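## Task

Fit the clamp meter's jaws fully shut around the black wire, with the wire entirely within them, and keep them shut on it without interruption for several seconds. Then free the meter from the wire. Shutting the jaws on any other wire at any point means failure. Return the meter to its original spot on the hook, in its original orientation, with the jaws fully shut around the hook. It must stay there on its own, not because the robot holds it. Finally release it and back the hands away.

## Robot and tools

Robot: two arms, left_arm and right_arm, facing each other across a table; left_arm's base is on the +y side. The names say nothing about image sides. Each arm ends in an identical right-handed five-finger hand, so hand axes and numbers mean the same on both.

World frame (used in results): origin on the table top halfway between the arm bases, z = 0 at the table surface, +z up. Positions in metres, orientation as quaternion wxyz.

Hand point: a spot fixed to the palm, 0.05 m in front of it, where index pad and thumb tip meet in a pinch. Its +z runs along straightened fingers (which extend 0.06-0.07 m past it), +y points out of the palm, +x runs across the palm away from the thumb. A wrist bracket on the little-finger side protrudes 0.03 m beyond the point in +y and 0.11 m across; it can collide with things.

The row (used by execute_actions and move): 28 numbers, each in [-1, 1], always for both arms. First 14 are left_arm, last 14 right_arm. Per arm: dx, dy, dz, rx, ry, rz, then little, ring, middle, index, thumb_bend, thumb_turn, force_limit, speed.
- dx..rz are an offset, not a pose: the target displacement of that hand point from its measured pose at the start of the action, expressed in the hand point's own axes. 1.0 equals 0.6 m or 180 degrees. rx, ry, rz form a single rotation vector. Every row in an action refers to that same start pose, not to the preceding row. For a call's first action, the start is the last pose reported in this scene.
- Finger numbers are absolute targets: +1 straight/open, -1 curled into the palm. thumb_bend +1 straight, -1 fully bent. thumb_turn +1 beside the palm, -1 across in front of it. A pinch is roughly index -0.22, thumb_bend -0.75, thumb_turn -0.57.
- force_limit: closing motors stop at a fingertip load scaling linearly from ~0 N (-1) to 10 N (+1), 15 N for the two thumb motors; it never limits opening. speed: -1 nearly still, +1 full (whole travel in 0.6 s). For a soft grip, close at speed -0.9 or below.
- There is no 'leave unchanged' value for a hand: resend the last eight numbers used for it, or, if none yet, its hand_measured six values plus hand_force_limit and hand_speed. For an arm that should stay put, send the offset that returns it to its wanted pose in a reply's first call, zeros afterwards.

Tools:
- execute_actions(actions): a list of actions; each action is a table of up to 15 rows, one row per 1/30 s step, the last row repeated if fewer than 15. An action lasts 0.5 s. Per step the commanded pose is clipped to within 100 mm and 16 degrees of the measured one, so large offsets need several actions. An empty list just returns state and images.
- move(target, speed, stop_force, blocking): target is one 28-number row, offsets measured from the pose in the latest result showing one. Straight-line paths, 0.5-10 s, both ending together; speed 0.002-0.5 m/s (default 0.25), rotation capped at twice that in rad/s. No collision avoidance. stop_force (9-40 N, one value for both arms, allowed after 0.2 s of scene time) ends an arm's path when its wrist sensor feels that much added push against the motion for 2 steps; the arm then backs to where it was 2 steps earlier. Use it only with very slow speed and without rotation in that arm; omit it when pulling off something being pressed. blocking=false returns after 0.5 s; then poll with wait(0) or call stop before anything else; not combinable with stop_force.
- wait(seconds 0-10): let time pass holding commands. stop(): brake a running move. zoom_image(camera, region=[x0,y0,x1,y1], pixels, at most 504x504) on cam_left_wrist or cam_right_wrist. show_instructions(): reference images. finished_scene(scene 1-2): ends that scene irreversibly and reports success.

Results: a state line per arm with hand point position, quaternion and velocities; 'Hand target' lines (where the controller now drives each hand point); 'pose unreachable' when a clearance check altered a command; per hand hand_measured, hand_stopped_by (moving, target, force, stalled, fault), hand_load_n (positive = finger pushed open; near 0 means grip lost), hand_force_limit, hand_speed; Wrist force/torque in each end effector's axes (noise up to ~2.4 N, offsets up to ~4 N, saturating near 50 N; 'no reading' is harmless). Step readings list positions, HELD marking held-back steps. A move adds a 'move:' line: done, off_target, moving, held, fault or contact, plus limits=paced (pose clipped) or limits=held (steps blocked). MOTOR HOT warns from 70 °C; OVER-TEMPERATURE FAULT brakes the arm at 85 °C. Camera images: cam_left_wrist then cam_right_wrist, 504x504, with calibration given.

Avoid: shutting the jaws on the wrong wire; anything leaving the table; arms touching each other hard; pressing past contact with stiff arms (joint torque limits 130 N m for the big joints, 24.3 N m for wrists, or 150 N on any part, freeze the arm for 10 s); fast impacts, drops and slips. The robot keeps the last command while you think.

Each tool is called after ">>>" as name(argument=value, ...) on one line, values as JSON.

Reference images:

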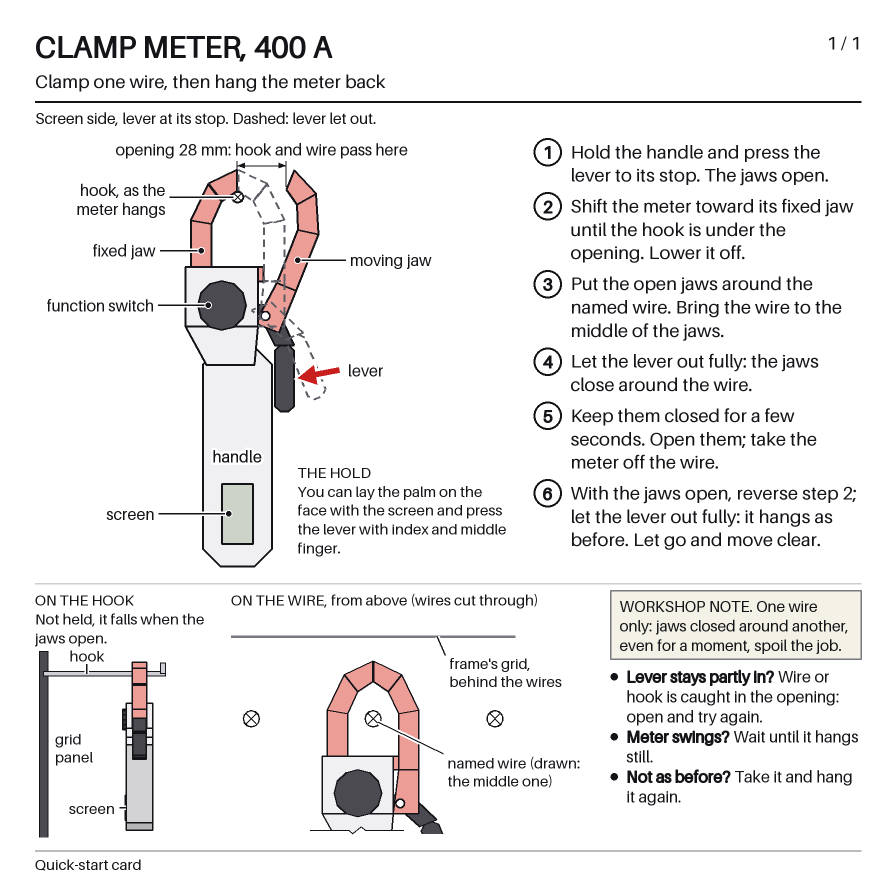

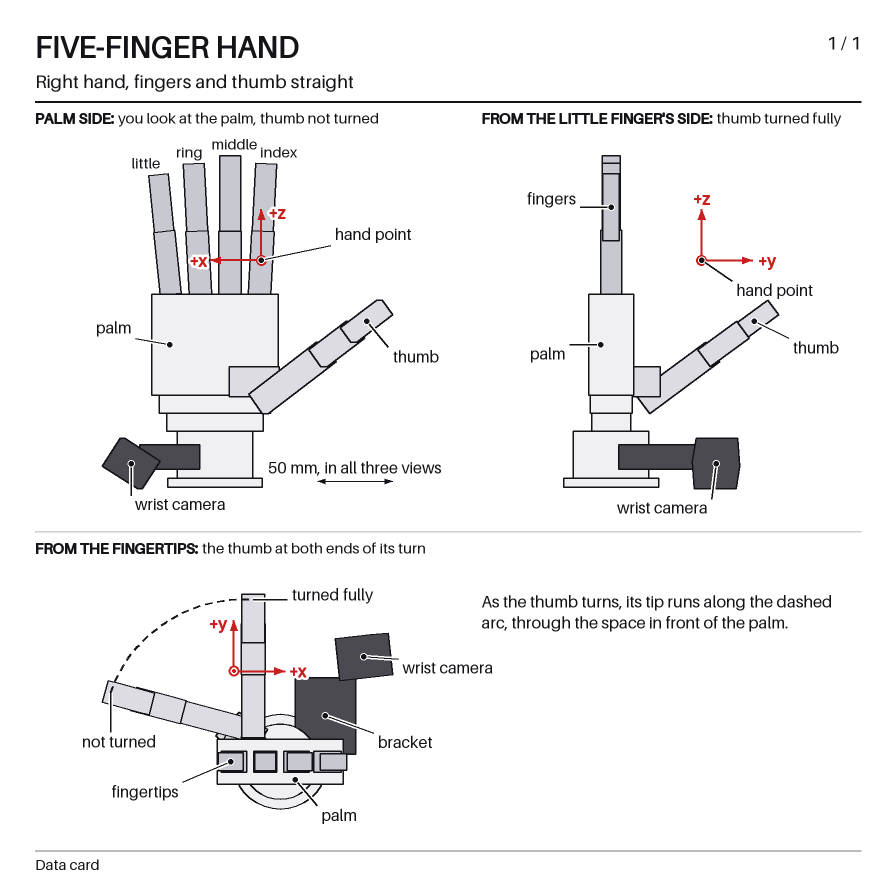

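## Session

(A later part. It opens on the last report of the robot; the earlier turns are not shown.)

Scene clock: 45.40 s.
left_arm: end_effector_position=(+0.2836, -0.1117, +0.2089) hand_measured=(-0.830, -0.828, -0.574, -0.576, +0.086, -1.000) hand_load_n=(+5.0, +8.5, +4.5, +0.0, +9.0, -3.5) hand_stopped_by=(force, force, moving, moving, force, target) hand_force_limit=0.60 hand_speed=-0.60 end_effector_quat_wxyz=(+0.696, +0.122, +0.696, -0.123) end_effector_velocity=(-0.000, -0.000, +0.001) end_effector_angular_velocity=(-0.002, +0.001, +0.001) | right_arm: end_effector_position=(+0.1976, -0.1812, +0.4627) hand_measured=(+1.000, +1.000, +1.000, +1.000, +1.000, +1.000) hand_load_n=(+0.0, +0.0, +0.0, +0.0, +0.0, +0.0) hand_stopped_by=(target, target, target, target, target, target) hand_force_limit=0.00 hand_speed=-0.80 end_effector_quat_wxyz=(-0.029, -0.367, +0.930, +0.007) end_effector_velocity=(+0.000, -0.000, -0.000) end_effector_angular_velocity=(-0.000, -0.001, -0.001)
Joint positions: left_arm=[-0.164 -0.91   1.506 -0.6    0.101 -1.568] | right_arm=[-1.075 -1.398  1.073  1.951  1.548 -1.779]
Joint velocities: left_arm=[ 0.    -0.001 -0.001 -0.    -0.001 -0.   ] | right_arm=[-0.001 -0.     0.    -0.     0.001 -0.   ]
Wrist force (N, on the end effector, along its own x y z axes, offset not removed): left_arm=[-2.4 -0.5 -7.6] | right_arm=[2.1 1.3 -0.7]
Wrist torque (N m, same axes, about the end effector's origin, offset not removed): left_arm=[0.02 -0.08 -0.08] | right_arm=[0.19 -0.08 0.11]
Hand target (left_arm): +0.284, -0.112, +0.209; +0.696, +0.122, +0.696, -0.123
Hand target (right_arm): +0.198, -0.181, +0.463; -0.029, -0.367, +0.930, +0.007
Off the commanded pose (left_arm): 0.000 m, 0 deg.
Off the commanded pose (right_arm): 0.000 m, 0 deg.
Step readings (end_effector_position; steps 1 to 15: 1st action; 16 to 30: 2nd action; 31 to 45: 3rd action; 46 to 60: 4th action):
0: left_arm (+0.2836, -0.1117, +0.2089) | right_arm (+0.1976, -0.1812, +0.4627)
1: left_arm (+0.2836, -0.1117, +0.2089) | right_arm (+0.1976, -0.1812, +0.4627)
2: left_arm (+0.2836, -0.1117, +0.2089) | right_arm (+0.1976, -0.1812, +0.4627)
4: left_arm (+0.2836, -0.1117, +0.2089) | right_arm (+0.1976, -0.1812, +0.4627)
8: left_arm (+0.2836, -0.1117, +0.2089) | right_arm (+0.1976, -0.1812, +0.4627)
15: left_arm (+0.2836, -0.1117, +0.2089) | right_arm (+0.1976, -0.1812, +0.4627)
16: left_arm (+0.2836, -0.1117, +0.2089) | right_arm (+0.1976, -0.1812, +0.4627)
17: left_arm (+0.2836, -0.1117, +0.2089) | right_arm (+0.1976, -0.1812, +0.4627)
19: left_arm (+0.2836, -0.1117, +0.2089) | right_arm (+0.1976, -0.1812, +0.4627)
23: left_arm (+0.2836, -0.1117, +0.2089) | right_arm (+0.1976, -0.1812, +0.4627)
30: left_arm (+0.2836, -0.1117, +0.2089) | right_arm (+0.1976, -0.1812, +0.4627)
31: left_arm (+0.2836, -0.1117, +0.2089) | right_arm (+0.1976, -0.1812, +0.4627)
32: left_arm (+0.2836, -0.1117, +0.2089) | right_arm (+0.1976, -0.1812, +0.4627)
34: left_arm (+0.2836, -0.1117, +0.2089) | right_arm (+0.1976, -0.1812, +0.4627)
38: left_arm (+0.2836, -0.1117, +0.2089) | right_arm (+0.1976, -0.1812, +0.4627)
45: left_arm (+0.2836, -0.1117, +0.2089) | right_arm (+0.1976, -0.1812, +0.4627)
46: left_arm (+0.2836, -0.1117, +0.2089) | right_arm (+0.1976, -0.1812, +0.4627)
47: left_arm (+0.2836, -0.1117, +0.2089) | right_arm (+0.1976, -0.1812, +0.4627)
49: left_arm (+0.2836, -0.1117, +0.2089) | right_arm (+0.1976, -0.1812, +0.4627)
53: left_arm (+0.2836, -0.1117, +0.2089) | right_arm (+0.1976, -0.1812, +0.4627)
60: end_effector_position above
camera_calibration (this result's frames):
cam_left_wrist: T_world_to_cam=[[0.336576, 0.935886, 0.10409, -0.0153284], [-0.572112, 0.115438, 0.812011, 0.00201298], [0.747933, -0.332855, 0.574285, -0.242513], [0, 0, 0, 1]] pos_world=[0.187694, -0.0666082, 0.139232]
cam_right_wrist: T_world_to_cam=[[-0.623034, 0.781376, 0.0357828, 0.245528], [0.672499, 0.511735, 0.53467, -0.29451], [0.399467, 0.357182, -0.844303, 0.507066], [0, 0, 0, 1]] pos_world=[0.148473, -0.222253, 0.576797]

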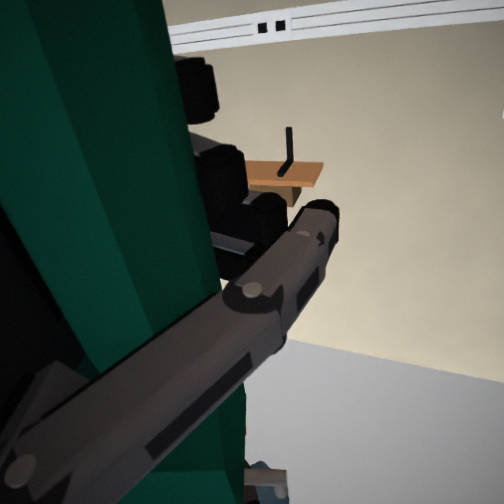

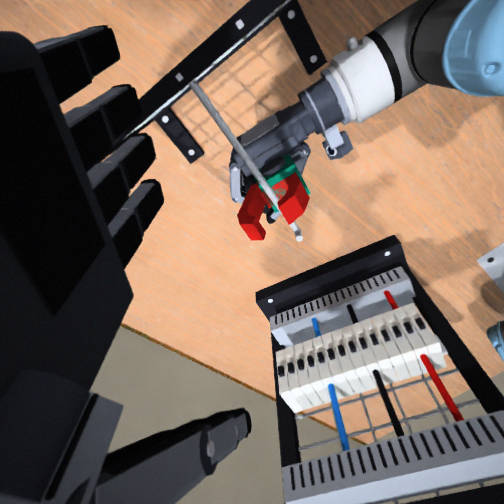

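>>> execute_actions(actions=[])

>>> zoom_image(camera="cam_right_wrist", region=[200, 120, 340, 260])

Scene clock: 45.53 s.
left_arm: end_effector_position=(+0.2836, -0.1117, +0.2089) hand_measured=(-0.830, -0.828, -0.664, -0.664, +0.086, -1.000) hand_load_n=(+5.0, +8.5, +6.0, +0.0, +9.0, -3.5) hand_stopped_by=(force, force, moving, moving, force, target) hand_force_limit=0.60 hand_speed=-0.60 end_effector_quat_wxyz=(+0.696, +0.122, +0.696, -0.123) end_effector_velocity=(+0.000, +0.001, +0.000) end_effector_angular_velocity=(+0.000, -0.000, +0.002) | right_arm: end_effector_position=(+0.1976, -0.1812, +0.4627) hand_measured=(+1.000, +1.000, +1.000, +1.000, +1.000, +1.000) hand_load_n=(+0.0, +0.0, +0.0, +0.0, +0.0, +0.0) hand_stopped_by=(target, target, target, target, target, target) hand_force_limit=0.00 hand_speed=-0.80 end_effector_quat_wxyz=(-0.029, -0.367, +0.930, +0.007) end_effector_velocity=(-0.001, +0.000, +0.000) end_effector_angular_velocity=(-0.000, -0.001, +0.001)
Joint positions: left_arm=[-0.164 -0.91   1.506 -0.6    0.101 -1.568] | right_arm=[-1.075 -1.398  1.073  1.951  1.548 -1.779]
Joint velocities: left_arm=[-0.    -0.     0.    -0.    -0.002  0.   ] | right_arm=[ 0.001 -0.    -0.     0.     0.     0.   ]
Wrist force (N, on the end effector, along its own x y z axes, offset not removed): left_arm=[-3.6 -1.5 -7.8] | right_arm=[2.1 0.1 -3.6]
Wrist torque (N m, same axes, about the end effector's origin, offset not removed): left_arm=[-0.04 0.36 -0.40] | right_arm=[0.15 -0.10 0.17]
Hand target (left_arm): +0.284, -0.112, +0.209; +0.696, +0.122, +0.696, -0.123
Hand target (right_arm): +0.198, -0.181, +0.463; -0.029, -0.367, +0.930, +0.007
Off the commanded pose (left_arm): 0.000 m, 0 deg.
Off the commanded pose (right_arm): 0.000 m, 0 deg.
camera_calibration (this result's frames):
cam_left_wrist: T_world_to_cam=[[0.336576, 0.935886, 0.10409, -0.0153283], [-0.572112, 0.115438, 0.812011, 0.00201299], [0.747933, -0.332855, 0.574285, -0.242513], [0, 0, 0, 1]] pos_world=[0.187694, -0.0666082, 0.139232]
cam_right_wrist: T_world_to_cam=[[-0.623034, 0.781376, 0.0357826, 0.245528], [0.672499, 0.511735, 0.534671, -0.29451], [0.399468, 0.357182, -0.844303, 0.507066], [0, 0, 0, 1]] pos_world=[0.148473, -0.222253, 0.576797]

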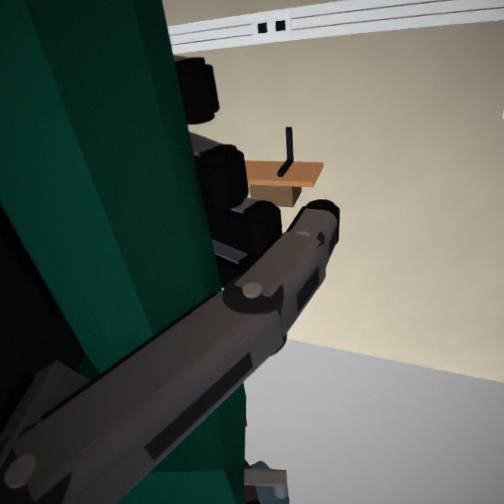

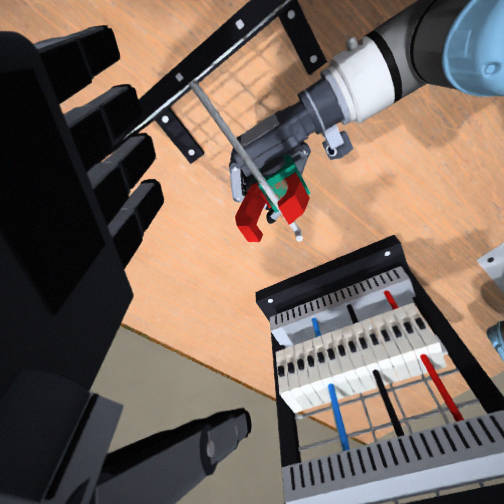

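Region (200, 120, 340, 260) of cam_right_wrist's 504x504 image, scaled by 3.600, with more detail than that image has.

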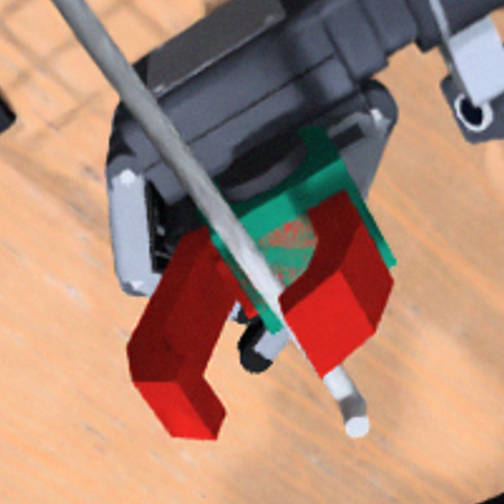

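>>> move(target=[-0.003,0,-0.025,0,0,0,-1,-1,-1,-1,-1,-1,0.6,-0.6,0,0,0,0,0,0,1,1,1,1,1,1,0,-0.8], speed=0.03)

>>> zoom_image(camera="cam_right_wrist", region=[210, 110, 350, 250])

Scene clock: 46.70 s.
left_arm: end_effector_position=(+0.2697, -0.1066, +0.2107) hand_measured=(-0.830, -0.828, -0.684, -0.720, +0.086, -1.000) hand_load_n=(+5.0, +8.5, +4.5, +11.0, +10.0, -3.0) hand_stopped_by=(force, force, force, force, force, target) hand_force_limit=0.60 hand_speed=-0.60 end_effector_quat_wxyz=(+0.696, +0.122, +0.696, -0.123) end_effector_velocity=(-0.003, +0.000, +0.001) end_effector_angular_velocity=(-0.003, +0.001, -0.000) | right_arm: end_effector_position=(+0.1976, -0.1812, +0.4627) hand_measured=(+1.000, +1.000, +1.000, +1.000, +1.000, +1.000) hand_load_n=(+0.0, +0.0, +0.0, +0.0, +0.0, +0.0) hand_stopped_by=(target, target, target, target, target, target) hand_force_limit=0.00 hand_speed=-0.80 end_effector_quat_wxyz=(-0.029, -0.367, +0.930, +0.007) end_effector_velocity=(-0.000, -0.000, +0.000) end_effector_angular_velocity=(+0.000, -0.001, +0.000)
Joint positions: left_arm=[-0.189 -0.922  1.522 -0.605  0.076 -1.567] | right_arm=[-1.075 -1.398  1.073  1.951  1.548 -1.779]
Joint velocities: left_arm=[-0.005 -0.004  0.002 -0.006 -0.004  0.004] | right_arm=[ 0. -0. -0. -0.  0. -0.]
Wrist force (N, on the end effector, along its own x y z axes, offset not removed): left_arm=[-2.1 -3.8 -1.3] | right_arm=[2.1 -4.0 -1.5]
Wrist torque (N m, same axes, about the end effector's origin, offset not removed): left_arm=[-0.56 0.85 -0.17] | right_arm=[-0.59 -0.23 -0.10]
Hand target (left_arm): +0.269, -0.107, +0.211; +0.696, +0.122, +0.696, -0.123
Hand target (right_arm): +0.198, -0.181, +0.463; -0.029, -0.367, +0.930, +0.007
Off the commanded pose (left_arm): 0.000 m, 0 deg.
Off the commanded pose (right_arm): 0.000 m, 0 deg.
move: done
camera_calibration (this result's frames):
cam_left_wrist: T_world_to_cam=[[0.336571, 0.935888, 0.104084, -0.015591], [-0.572096, 0.115433, 0.812023, -0.00794785], [0.747948, -0.33285, 0.574269, -0.231503], [0, 0, 0, 1]] pos_world=[0.173852, -0.0615467, 0.141021]
cam_right_wrist: T_world_to_cam=[[-0.623034, 0.781376, 0.0357828, 0.245528], [0.672499, 0.511735, 0.534671, -0.29451], [0.399468, 0.357182, -0.844303, 0.507066], [0, 0, 0, 1]] pos_world=[0.148473, -0.222253, 0.576797]

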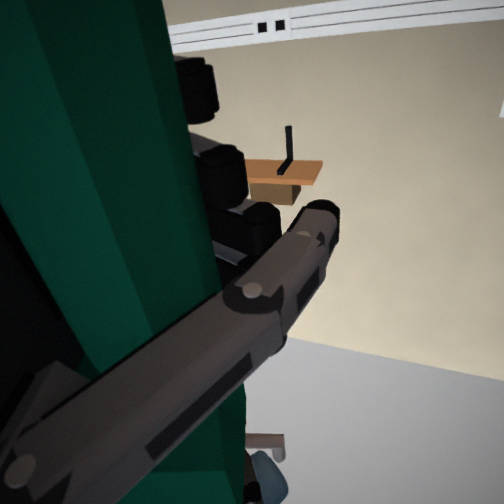

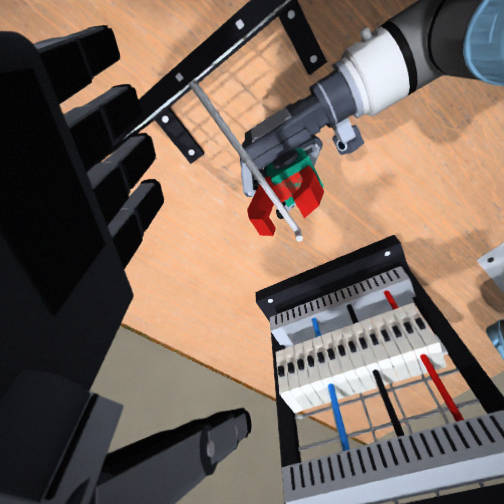

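Region (210, 110, 350, 250) of cam_right_wrist's 504x504 image, scaled by 3.600, with more detail than that image has.

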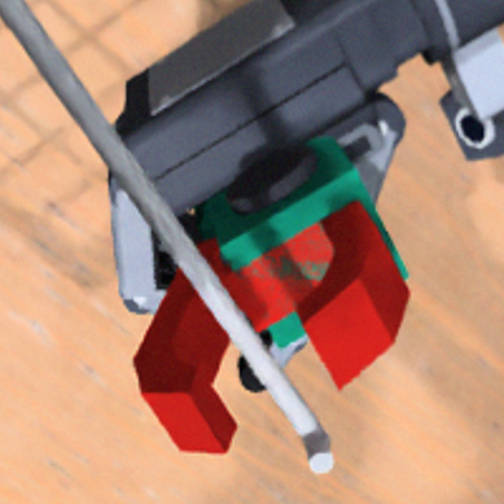

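>>> move(target=[0.06,0,0.002,0,0,0,-1,-1,-1,-1,-1,-1,0.6,-0.6,0,0,0,0,0,0,1,1,1,1,1,1,0,-0.8], speed=0.05)

>>> zoom_image(camera="cam_right_wrist", region=[210, 110, 350, 250])

Scene clock: 53.20 s.
left_arm: end_effector_position=(+0.2708, -0.1071, +0.1749) hand_measured=(-0.830, -0.828, -0.684, -0.720, +0.086, -1.000) hand_load_n=(+5.0, +8.5, +4.5, +11.0, +10.0, -3.0) hand_stopped_by=(force, force, force, force, force, target) hand_force_limit=0.60 hand_speed=-0.60 end_effector_quat_wxyz=(+0.696, +0.122, +0.697, -0.123) end_effector_velocity=(+0.000, -0.001, -0.002) end_effector_angular_velocity=(-0.001, -0.001, -0.001) | right_arm: end_effector_position=(+0.1976, -0.1812, +0.4627) hand_measured=(+1.000, +1.000, +1.000, +1.000, +1.000, +1.000) hand_load_n=(+0.0, +0.0, +0.0, +0.0, +0.0, +0.0) hand_stopped_by=(target, target, target, target, target, target) hand_force_limit=0.00 hand_speed=-0.80 end_effector_quat_wxyz=(-0.029, -0.367, +0.930, +0.007) end_effector_velocity=(-0.001, +0.000, +0.000) end_effector_angular_velocity=(+0.001, -0.000, +0.001)
Joint positions: left_arm=[-0.187 -0.87   1.539 -0.666  0.078 -1.575] | right_arm=[-1.075 -1.398  1.073  1.951  1.548 -1.779]
Joint velocities: left_arm=[ 0.001 -0.     0.007 -0.03   0.002  0.022] | right_arm=[ 0.001 -0.001 -0.     0.    -0.     0.001]
Wrist force (N, on the end effector, along its own x y z axes, offset not removed): left_arm=[2.0 1.6 -2.6] | right_arm=[-1.5 2.3 0.2]
Wrist torque (N m, same axes, about the end effector's origin, offset not removed): left_arm=[0.44 0.18 0.39] | right_arm=[0.15 0.35 -0.02]
Hand target (left_arm): +0.271, -0.107, +0.175; +0.696, +0.122, +0.696, -0.123
Hand target (right_arm): +0.198, -0.181, +0.463; -0.029, -0.367, +0.930, +0.007
Off the commanded pose (left_arm): 0.000 m, 0 deg.
Off the commanded pose (right_arm): 0.000 m, 0 deg.
move: done
camera_calibration (this result's frames):
cam_left_wrist: T_world_to_cam=[[0.336614, 0.935876, 0.104053, -0.0118243], [-0.571632, 0.115282, 0.812371, 0.0215755], [0.748283, -0.332936, 0.573782, -0.211971], [0, 0, 0, 1]] pos_world=[0.174928, -0.0619937, 0.105328]
cam_right_wrist: T_world_to_cam=[[-0.623034, 0.781376, 0.0357827, 0.245528], [0.672499, 0.511735, 0.534671, -0.29451], [0.399468, 0.357182, -0.844303, 0.507066], [0, 0, 0, 1]] pos_world=[0.148473, -0.222253, 0.576797]

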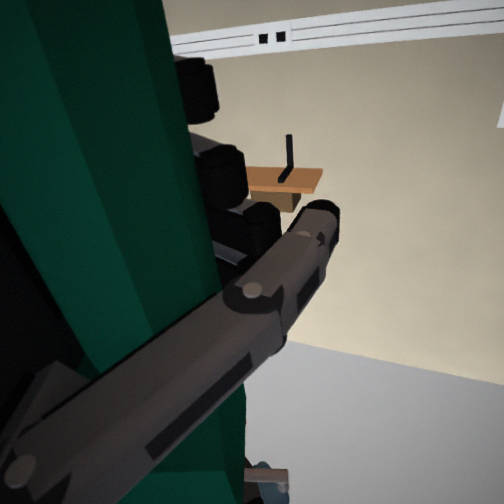

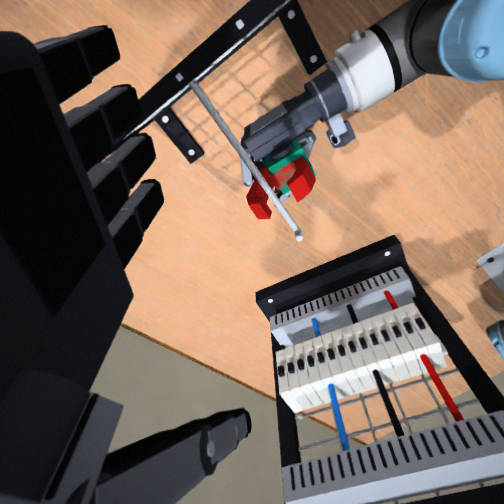

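Region (210, 110, 350, 250) of cam_right_wrist's 504x504 image, scaled by 3.600, with more detail than that image has.

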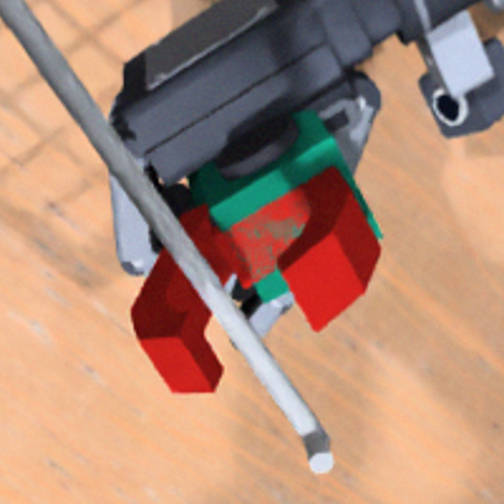

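>>> move(target=[0,0.2085,-0.0953,0.0611,0,0,-1,-1,-1,-1,-1,-1,0.6,-0.6,0,0,0,0,0,0,1,1,1,1,1,1,0,-0.8], speed=0.12)

Scene clock: 57.47 s.
left_arm: end_effector_position=(+0.2603, +0.0299, +0.1748) hand_measured=(-0.830, -0.828, -0.684, -0.720, +0.086, -1.000) hand_load_n=(+5.0, +8.5, +4.5, +11.0, +10.0, -3.0) hand_stopped_by=(force, force, force, force, force, target) hand_force_limit=0.60 hand_speed=-0.60 end_effector_quat_wxyz=(+0.680, +0.189, +0.683, -0.189) end_effector_velocity=(-0.000, +0.003, -0.000) end_effector_angular_velocity=(-0.007, -0.015, -0.004) | right_arm: end_effector_position=(+0.1976, -0.1812, +0.4627) hand_measured=(+1.000, +1.000, +1.000, +1.000, +1.000, +1.000) hand_load_n=(+0.0, +0.0, +0.0, +0.0, +0.0, +0.0) hand_stopped_by=(target, target, target, target, target, target) hand_force_limit=0.00 hand_speed=-0.80 end_effector_quat_wxyz=(-0.029, -0.367, +0.930, +0.007) end_effector_velocity=(-0.000, -0.000, +0.000) end_effector_angular_velocity=(+0.000, -0.000, +0.000)
Joint positions: left_arm=[-0.313 -1.195  2.12  -0.901  0.143 -1.595] | right_arm=[-1.075 -1.398  1.073  1.951  1.548 -1.779]
Joint velocities: left_arm=[-0.002 -0.017  0.046 -0.146  0.002  0.118] | right_arm=[ 0. -0. -0.  0. -0. -0.]
Wrist force (N, on the end effector, along its own x y z axes, offset not removed): left_arm=[-1.8 -2.1 -3.8] | right_arm=[0.9 2.6 -0.8]
Wrist torque (N m, same axes, about the end effector's origin, offset not removed): left_arm=[-0.30 0.83 -0.17] | right_arm=[0.29 -0.02 0.07]
Hand target (left_arm): +0.260, +0.030, +0.175; +0.681, +0.189, +0.682, -0.189
Hand target (right_arm): +0.198, -0.181, +0.463; -0.029, -0.367, +0.930, +0.007
Off the commanded pose (left_arm): 0.000 m, 0 deg.
Off the commanded pose (right_arm): 0.000 m, 0 deg.
move: done
camera_calibration (this result's frames):
cam_left_wrist: T_world_to_cam=[[0.508644, 0.854685, 0.103896, -0.178764], [-0.53703, 0.220625, 0.814201, -0.0126023], [0.672964, -0.469934, 0.571211, -0.13425], [0, 0, 0, 1]] pos_world=[0.174505, 0.0924785, 0.105519]
cam_right_wrist: T_world_to_cam=[[-0.623034, 0.781376, 0.0357827, 0.245528], [0.672499, 0.511735, 0.534671, -0.29451], [0.399468, 0.357182, -0.844303, 0.507066], [0, 0, 0, 1]] pos_world=[0.148473, -0.222253, 0.576797]

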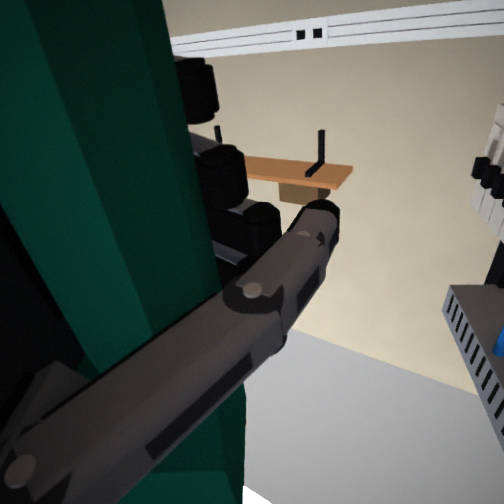

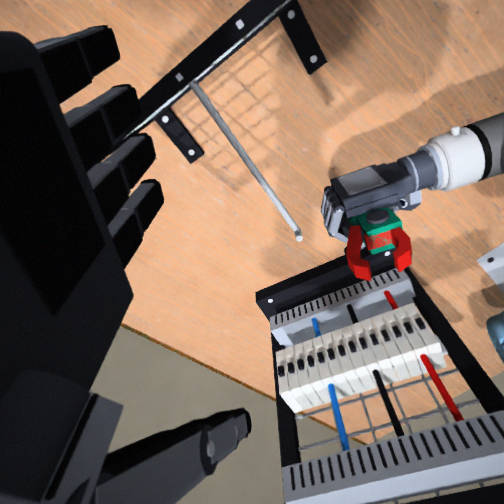

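>>> move(target=[-0.1837,0.0338,-0.0347,0.00085,-0.00085,-0.5,-1,-1,-1,-1,-1,-1,0.6,-0.6,0,0,0,0,0,0,1,1,1,1,1,1,0,-0.8], speed=0.3)

Scene clock: 67.27 s.
left_arm: end_effector_position=(+0.2529, +0.0578, +0.2848) hand_measured=(-0.830, -0.828, -0.684, -0.720, +0.086, -1.000) hand_load_n=(+5.0, +8.5, +4.5, +11.0, +10.0, -2.5) hand_stopped_by=(force, force, force, force, force, target) hand_force_limit=0.60 hand_speed=-0.60 end_effector_quat_wxyz=(+0.355, -0.346, +0.607, -0.621) end_effector_velocity=(+0.001, -0.000, +0.001) end_effector_angular_velocity=(+0.007, +0.031, -0.017) | right_arm: end_effector_position=(+0.1976, -0.1812, +0.4627) hand_measured=(+1.000, +1.000, +1.000, +1.000, +1.000, +1.000) hand_load_n=(+0.0, +0.0, +0.0, +0.0, +0.0, +0.0) hand_stopped_by=(target, target, target, target, target, target) hand_force_limit=0.00 hand_speed=-0.80 end_effector_quat_wxyz=(-0.029, -0.367, +0.930, +0.007) end_effector_velocity=(+0.000, -0.000, +0.000) end_effector_angular_velocity=(+0.001, -0.001, -0.001)
Joint positions: left_arm=[-0.357 -1.698  2.086 -0.635  0.095 -2.895] | right_arm=[-1.075 -1.398  1.073  1.951  1.548 -1.779]
Joint velocities: left_arm=[ 0.007  0.061 -0.103  0.411  0.016 -0.377] | right_arm=[-0.002 -0.001  0.    -0.    -0.001 -0.001]
Wrist force (N, on the end effector, along its own x y z axes, offset not removed): left_arm=[1.0 -1.6 -3.8] | right_arm=[-1.8 1.7 -1.4]
Wrist torque (N m, same axes, about the end effector's origin, offset not removed): left_arm=[-0.12 0.10 0.05] | right_arm=[0.21 0.27 0.07]
Hand target (left_arm): +0.253, +0.058, +0.285; +0.353, -0.347, +0.609, -0.620
Hand target (right_arm): +0.198, -0.181, +0.463; -0.029, -0.367, +0.930, +0.007
Off the commanded pose (left_arm): 0.000 m, 1 deg.
Off the commanded pose (right_arm): 0.000 m, 0 deg.
move: done
camera_calibration (this result's frames):
cam_left_wrist: T_world_to_cam=[[0.0704937, 0.0805989, -0.994251, 0.257987], [-0.0854184, 0.993557, 0.0744864, -0.0605506], [0.993848, 0.0796764, 0.0769242, -0.151092], [0, 0, 0, 1]] pos_world=[0.126803, 0.0514054, 0.272636]
cam_right_wrist: T_world_to_cam=[[-0.623034, 0.781376, 0.0357828, 0.245528], [0.672499, 0.511735, 0.534671, -0.29451], [0.399468, 0.357182, -0.844303, 0.507066], [0, 0, 0, 1]] pos_world=[0.148473, -0.222253, 0.576797]

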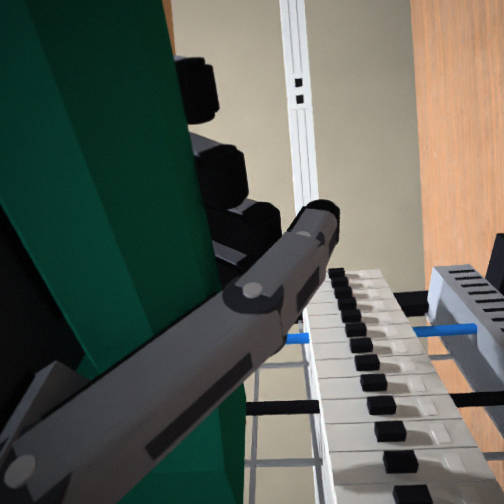

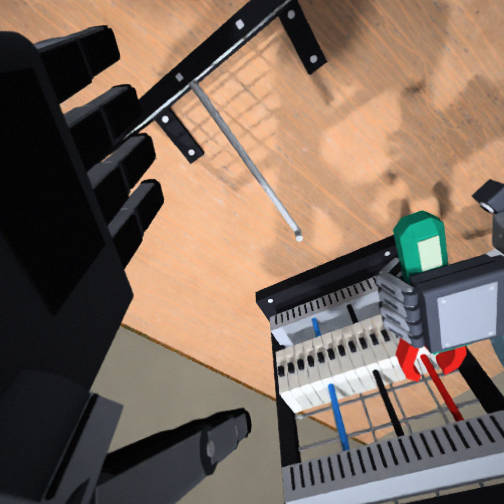

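>>> execute_actions(actions=[])

>>> zoom_image(camera="cam_left_wrist", region=[230, 280, 454, 504])

Scene clock: 67.73 s.
left_arm: end_effector_position=(+0.2532, +0.0581, +0.2848) hand_measured=(-0.830, -0.828, -0.684, -0.720, +0.086, -1.000) hand_load_n=(+5.0, +8.5, +4.5, +11.0, +10.0, -2.5) hand_stopped_by=(force, force, force, force, force, target) hand_force_limit=0.60 hand_speed=-0.60 end_effector_quat_wxyz=(+0.353, -0.347, +0.609, -0.620) end_effector_velocity=(+0.000, +0.000, -0.000) end_effector_angular_velocity=(+0.000, +0.001, +0.001) | right_arm: end_effector_position=(+0.1976, -0.1812, +0.4627) hand_measured=(+1.000, +1.000, +1.000, +1.000, +1.000, +1.000) hand_load_n=(+0.0, +0.0, +0.0, +0.0, +0.0, +0.0) hand_stopped_by=(target, target, target, target, target, target) hand_force_limit=0.00 hand_speed=-0.80 end_effector_quat_wxyz=(-0.029, -0.367, +0.930, +0.007) end_effector_velocity=(+0.000, -0.000, +0.000) end_effector_angular_velocity=(-0.000, +0.000, -0.002)
Joint positions: left_arm=[-0.355 -1.689  2.071 -0.576  0.097 -2.949] | right_arm=[-1.075 -1.398  1.073  1.951  1.548 -1.779]
Joint velocities: left_arm=[ 0.001  0.001 -0.001  0.007 -0.    -0.007] | right_arm=[-0.001  0.    -0.     0.    -0.     0.001]
Wrist force (N, on the end effector, along its own x y z axes, offset not removed): left_arm=[-4.1 1.9 1.8] | right_arm=[4.4 -1.6 -2.3]
Wrist torque (N m, same axes, about the end effector's origin, offset not removed): left_arm=[-0.03 0.77 -0.07] | right_arm=[-0.40 -0.37 0.33]
Hand target (left_arm): +0.253, +0.058, +0.285; +0.353, -0.347, +0.609, -0.620
Hand target (right_arm): +0.198, -0.181, +0.463; -0.029, -0.367, +0.930, +0.007
Off the commanded pose (left_arm): 0.000 m, 1 deg.
Off the commanded pose (right_arm): 0.000 m, 0 deg.
camera_calibration (this result's frames):
cam_left_wrist: T_world_to_cam=[[0.0664812, 0.0823383, -0.994385, 0.258941], [-0.0831805, 0.993578, 0.0767104, -0.0619708], [0.994314, 0.0776136, 0.0729032, -0.150266], [0, 0, 0, 1]] pos_world=[0.127043, 0.0519147, 0.273196]
cam_right_wrist: T_world_to_cam=[[-0.623034, 0.781376, 0.035783, 0.245528], [0.672499, 0.511735, 0.534671, -0.29451], [0.399468, 0.357182, -0.844302, 0.507066], [0, 0, 0, 1]] pos_world=[0.148473, -0.222253, 0.576797]

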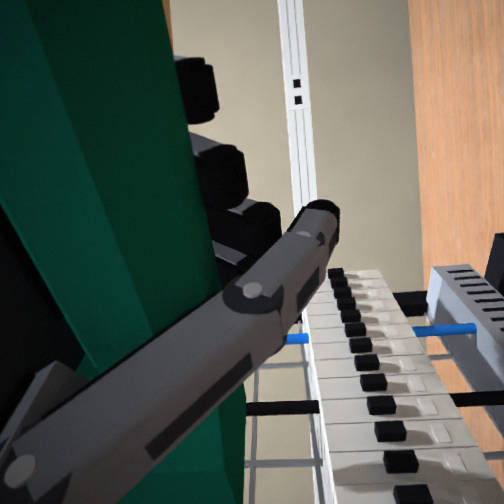

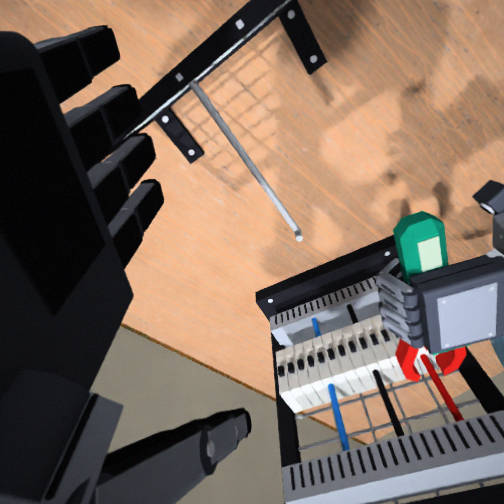

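Region (230, 280, 454, 504) of cam_left_wrist's 504x504 image, scaled by 2.250, with more detail than that image has.

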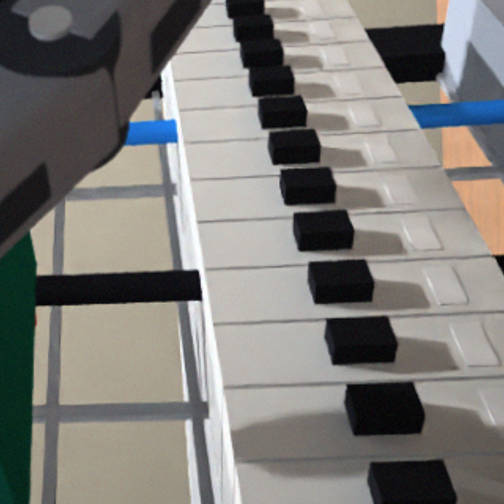

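>>> move(target=[-0.0553,0.0137,0.1203,-0.0058,-0.0416,0.0004,-1,-1,-1,-1,-1,-1,0.6,-0.6,0,0,0,0,0,0,1,1,1,1,1,1,0,-0.8], speed=0.08)

>>> zoom_image(camera="cam_left_wrist", region=[230, 280, 454, 504])

>>> zoom_image(camera="cam_right_wrist", region=[300, 300, 480, 480])

Scene clock: 71.40 s.
left_arm: end_effector_position=(+0.3320, +0.0497, +0.2779) hand_measured=(-0.830, -0.828, -0.684, -0.720, +0.086, -1.000) hand_load_n=(+5.0, +8.5, +4.5, +11.0, +10.0, -2.5) hand_stopped_by=(force, force, force, force, force, target) hand_force_limit=0.60 hand_speed=-0.60 end_effector_quat_wxyz=(+0.389, -0.389, +0.590, -0.591) end_effector_velocity=(+0.002, -0.001, +0.000) end_effector_angular_velocity=(+0.000, +0.003, +0.003) | right_arm: end_effector_position=(+0.1976, -0.1812, +0.4627) hand_measured=(+1.000, +1.000, +1.000, +1.000, +1.000, +1.000) hand_load_n=(+0.0, +0.0, +0.0, +0.0, +0.0, +0.0) hand_stopped_by=(target, target, target, target, target, target) hand_force_limit=0.00 hand_speed=-0.80 end_effector_quat_wxyz=(-0.029, -0.367, +0.930, +0.007) end_effector_velocity=(+0.000, +0.000, -0.000) end_effector_angular_velocity=(-0.001, +0.001, -0.001)
Joint positions: left_arm=[-0.136 -1.536  1.927 -0.394  0.184 -3.139] | right_arm=[-1.075 -1.398  1.073  1.951  1.548 -1.779]
Joint velocities: left_arm=[ 0.006  0.007 -0.01   0.019  0.002 -0.017] | right_arm=[ 0.     0.001  0.    -0.     0.     0.001]
Wrist force (N, on the end effector, along its own x y z axes, offset not removed): left_arm=[-2.5 -0.2 -0.4] | right_arm=[1.8 0.2 -4.0]
Wrist torque (N m, same axes, about the end effector's origin, offset not removed): left_arm=[-0.40 0.18 -0.29] | right_arm=[0.14 -0.03 0.09]
Hand target (left_arm): +0.332, +0.050, +0.278; +0.389, -0.389, +0.590, -0.590
Hand target (right_arm): +0.198, -0.181, +0.463; -0.029, -0.367, +0.930, +0.007
Off the commanded pose (left_arm): 0.000 m, 0 deg.
Off the commanded pose (right_arm): 0.000 m, 0 deg.
move: done
camera_calibration (this result's frames):
cam_left_wrist: T_world_to_cam=[[0.0385805, 0.0973403, -0.994503, 0.256076], [-0.210354, 0.973733, 0.0871469, -0.00628072], [0.976864, 0.205836, 0.0580431, -0.223912], [0, 0, 0, 1]] pos_world=[0.20753, 0.0272784, 0.268212]
cam_right_wrist: T_world_to_cam=[[-0.623034, 0.781376, 0.0357827, 0.245528], [0.672499, 0.511735, 0.534671, -0.29451], [0.399468, 0.357182, -0.844303, 0.507066], [0, 0, 0, 1]] pos_world=[0.148473, -0.222253, 0.576797]

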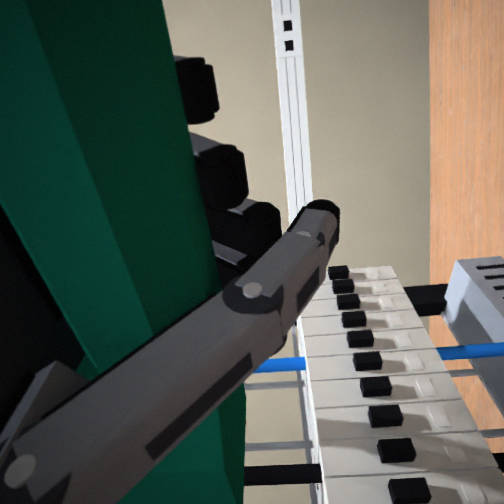

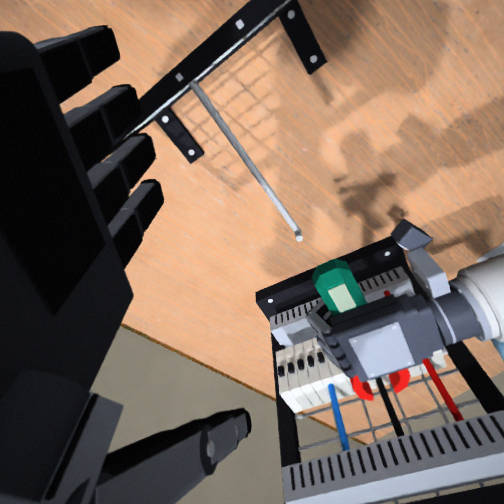

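Region (230, 280, 454, 504) of cam_left_wrist's 504x504 image, scaled by 2.250, with more detail than that image has.

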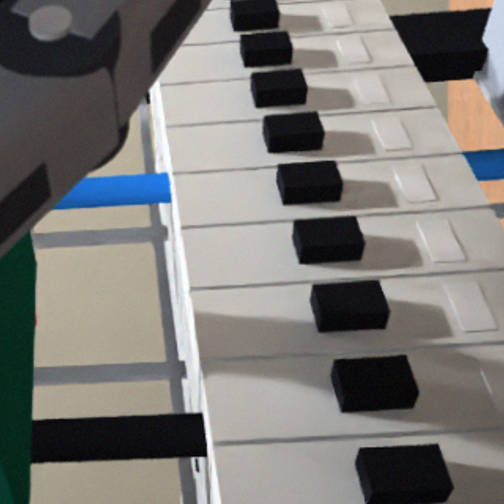

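Region (300, 300, 480, 480) of cam_right_wrist's 504x504 image, scaled by 2.800, with more detail than that image has.

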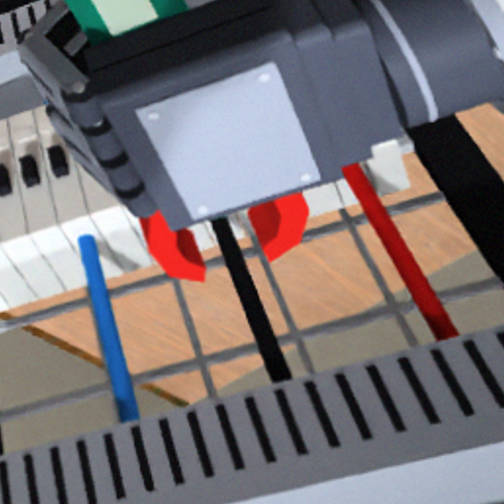

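>>> move(target=[-0.0983,0,0.002,0,0,0,-0.97,-0.97,-1,-1,-1,-1,1.0,-0.9,0,0,0,0,0,0,1,1,1,1,1,1,0,-0.8], speed=0.04, stop_force=12)

>>> zoom_image(camera="cam_right_wrist", region=[300, 300, 480, 480])

Scene clock: 74.40 s.
left_arm: end_effector_position=(+0.3563, +0.1032, +0.2778) hand_measured=(-0.844, -0.834, -0.684, -0.720, +0.086, -1.000) hand_load_n=(+10.0, +10.5, +4.0, +11.0, +10.5, -2.5) hand_stopped_by=(force, force, force, force, force, target) hand_force_limit=1.00 hand_speed=-0.90 end_effector_quat_wxyz=(+0.389, -0.389, +0.590, -0.590) end_effector_velocity=(+0.001, +0.002, -0.001) end_effector_angular_velocity=(+0.001, -0.000, +0.000) | right_arm: end_effector_position=(+0.1976, -0.1812, +0.4627) hand_measured=(+1.000, +1.000, +1.000, +1.000, +1.000, +1.000) hand_load_n=(+0.0, +0.0, +0.0, +0.0, +0.0, +0.0) hand_stopped_by=(target, target, target, target, target, target) hand_force_limit=0.00 hand_speed=-0.80 end_effector_quat_wxyz=(-0.029, -0.367, +0.930, +0.007) end_effector_velocity=(-0.000, +0.000, -0.000) end_effector_angular_velocity=(-0.000, +0.001, +0.001)
Joint positions: left_arm=[-0.099 -1.66   2.047 -0.389  0.221 -3.14 ] | right_arm=[-1.075 -1.398  1.073  1.951  1.548 -1.779]
Joint velocities: left_arm=[ 0.002 -0.005  0.006 -0.002  0.001  0.001] | right_arm=[ 0.001  0.001  0.    -0.    -0.    -0.   ]
Wrist force (N, on the end effector, along its own x y z axes, offset not removed): left_arm=[-0.1 3.0 0.7] | right_arm=[3.1 0.6 -0.6]
Wrist torque (N m, same axes, about the end effector's origin, offset not removed): left_arm=[0.33 0.02 0.01] | right_arm=[0.14 -0.55 0.08]
Hand target (left_arm): +0.356, +0.103, +0.278; +0.389, -0.389, +0.590, -0.590
Hand target (right_arm): +0.198, -0.181, +0.463; -0.029, -0.367, +0.930, +0.007
Off the commanded pose (left_arm): 0.000 m, 0 deg.
Off the commanded pose (right_arm): 0.000 m, 0 deg.
move: done
camera_calibration (this result's frames):
cam_left_wrist: T_world_to_cam=[[0.0384316, 0.0975689, -0.994486, 0.249808], [-0.210367, 0.973708, 0.0874008, -0.0533166], [0.976867, 0.205848, 0.0579464, -0.258635], [0, 0, 0, 1]] pos_world=[0.231835, 0.0807807, 0.268078]
cam_right_wrist: T_world_to_cam=[[-0.623034, 0.781376, 0.0357828, 0.245528], [0.672499, 0.511735, 0.534671, -0.29451], [0.399468, 0.357182, -0.844302, 0.507066], [0, 0, 0, 1]] pos_world=[0.148473, -0.222253, 0.576797]

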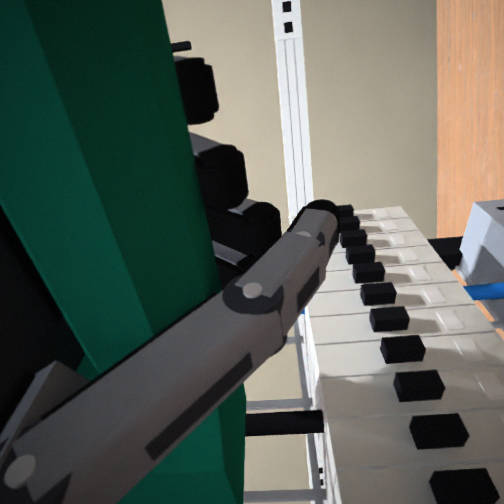

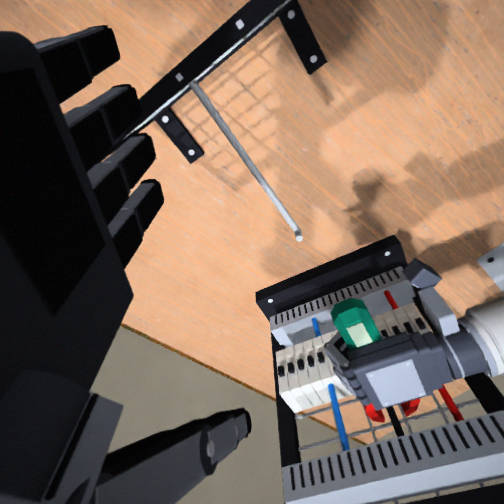

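Region (300, 300, 480, 480) of cam_right_wrist's 504x504 image, scaled by 2.800, with more detail than that image has.

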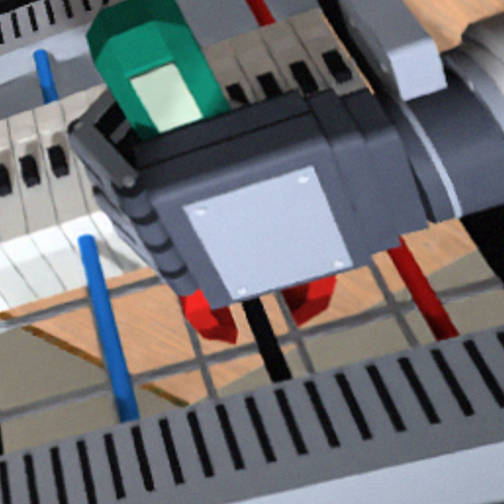

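>>> move(target=[0,0,0.023,0,0,0,-0.97,-0.97,-1,-1,-1,-1,1.0,-0.9,0,0,0,0,0,0,1,1,1,1,1,1,0,-0.8], speed=0.03, stop_force=10)

>>> zoom_image(camera="cam_right_wrist", region=[330, 350, 450, 470])

Scene clock: 75.57 s.
left_arm: end_effector_position=(+0.3687, +0.0979, +0.2778) hand_measured=(-0.844, -0.834, -0.684, -0.720, +0.086, -1.000) hand_load_n=(+10.0, +10.5, +4.0, +11.0, +10.5, -2.5) hand_stopped_by=(force, force, force, force, force, target) hand_force_limit=1.00 hand_speed=-0.90 end_effector_quat_wxyz=(+0.389, -0.389, +0.590, -0.590) end_effector_velocity=(+0.002, -0.001, +0.000) end_effector_angular_velocity=(+0.000, +0.000, -0.001) | right_arm: end_effector_position=(+0.1976, -0.1812, +0.4627) hand_measured=(+1.000, +1.000, +1.000, +1.000, +1.000, +1.000) hand_load_n=(+0.0, +0.0, +0.0, +0.0, +0.0, +0.0) hand_stopped_by=(target, target, target, target, target, target) hand_force_limit=0.00 hand_speed=-0.80 end_effector_quat_wxyz=(-0.029, -0.367, +0.930, +0.007) end_effector_velocity=(-0.000, +0.000, +0.000) end_effector_angular_velocity=(+0.001, -0.001, +0.001)
Joint positions: left_arm=[-0.059 -1.639  2.028 -0.391  0.261 -3.141] | right_arm=[-1.075 -1.398  1.073  1.951  1.548 -1.779]
Joint velocities: left_arm=[ 0.007  0.004 -0.004  0.002  0.008 -0.001] | right_arm=[ 0.    -0.001  0.    -0.    -0.    -0.   ]
Wrist force (N, on the end effector, along its own x y z axes, offset not removed): left_arm=[-1.1 4.3 -3.3] | right_arm=[3.7 1.3 3.3]
Wrist torque (N m, same axes, about the end effector's origin, offset not removed): left_arm=[0.49 0.25 0.05] | right_arm=[-0.20 -0.60 0.20]
Hand target (left_arm): +0.369, +0.098, +0.278; +0.389, -0.389, +0.590, -0.590
Hand target (right_arm): +0.198, -0.181, +0.463; -0.029, -0.367, +0.930, +0.007
Off the commanded pose (left_arm): 0.000 m, 0 deg.
Off the commanded pose (right_arm): 0.000 m, 0 deg.
move: done
camera_calibration (this result's frames):
cam_left_wrist: T_world_to_cam=[[0.0382904, 0.0974011, -0.994508, 0.249906], [-0.21037, 0.973719, 0.0872654, -0.0454433], [0.976872, 0.205873, 0.0577743, -0.26962], [0, 0, 0, 1]] pos_world=[0.244255, 0.0754155, 0.268077]
cam_right_wrist: T_world_to_cam=[[-0.623034, 0.781376, 0.0357827, 0.245528], [0.672499, 0.511735, 0.534671, -0.29451], [0.399468, 0.357182, -0.844302, 0.507066], [0, 0, 0, 1]] pos_world=[0.148473, -0.222253, 0.576797]

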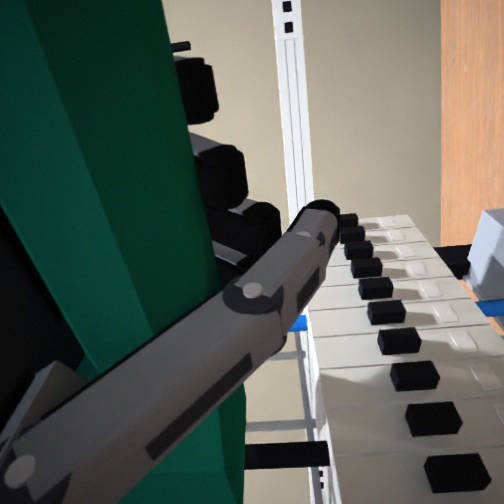

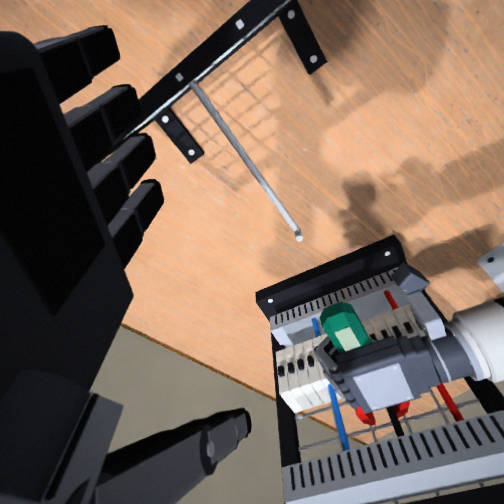

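Region (330, 350, 450, 470) of cam_right_wrist's 504x504 image, scaled by 4.200, with more detail than that image has.

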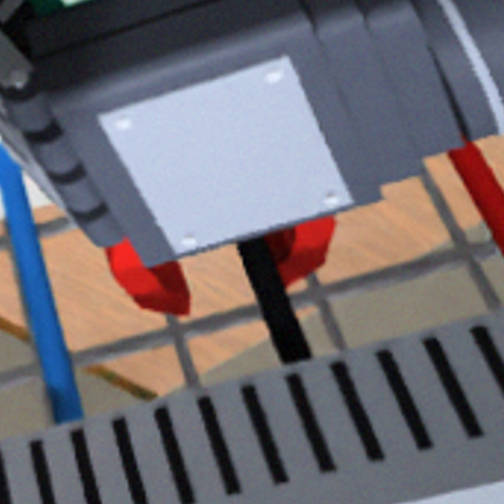

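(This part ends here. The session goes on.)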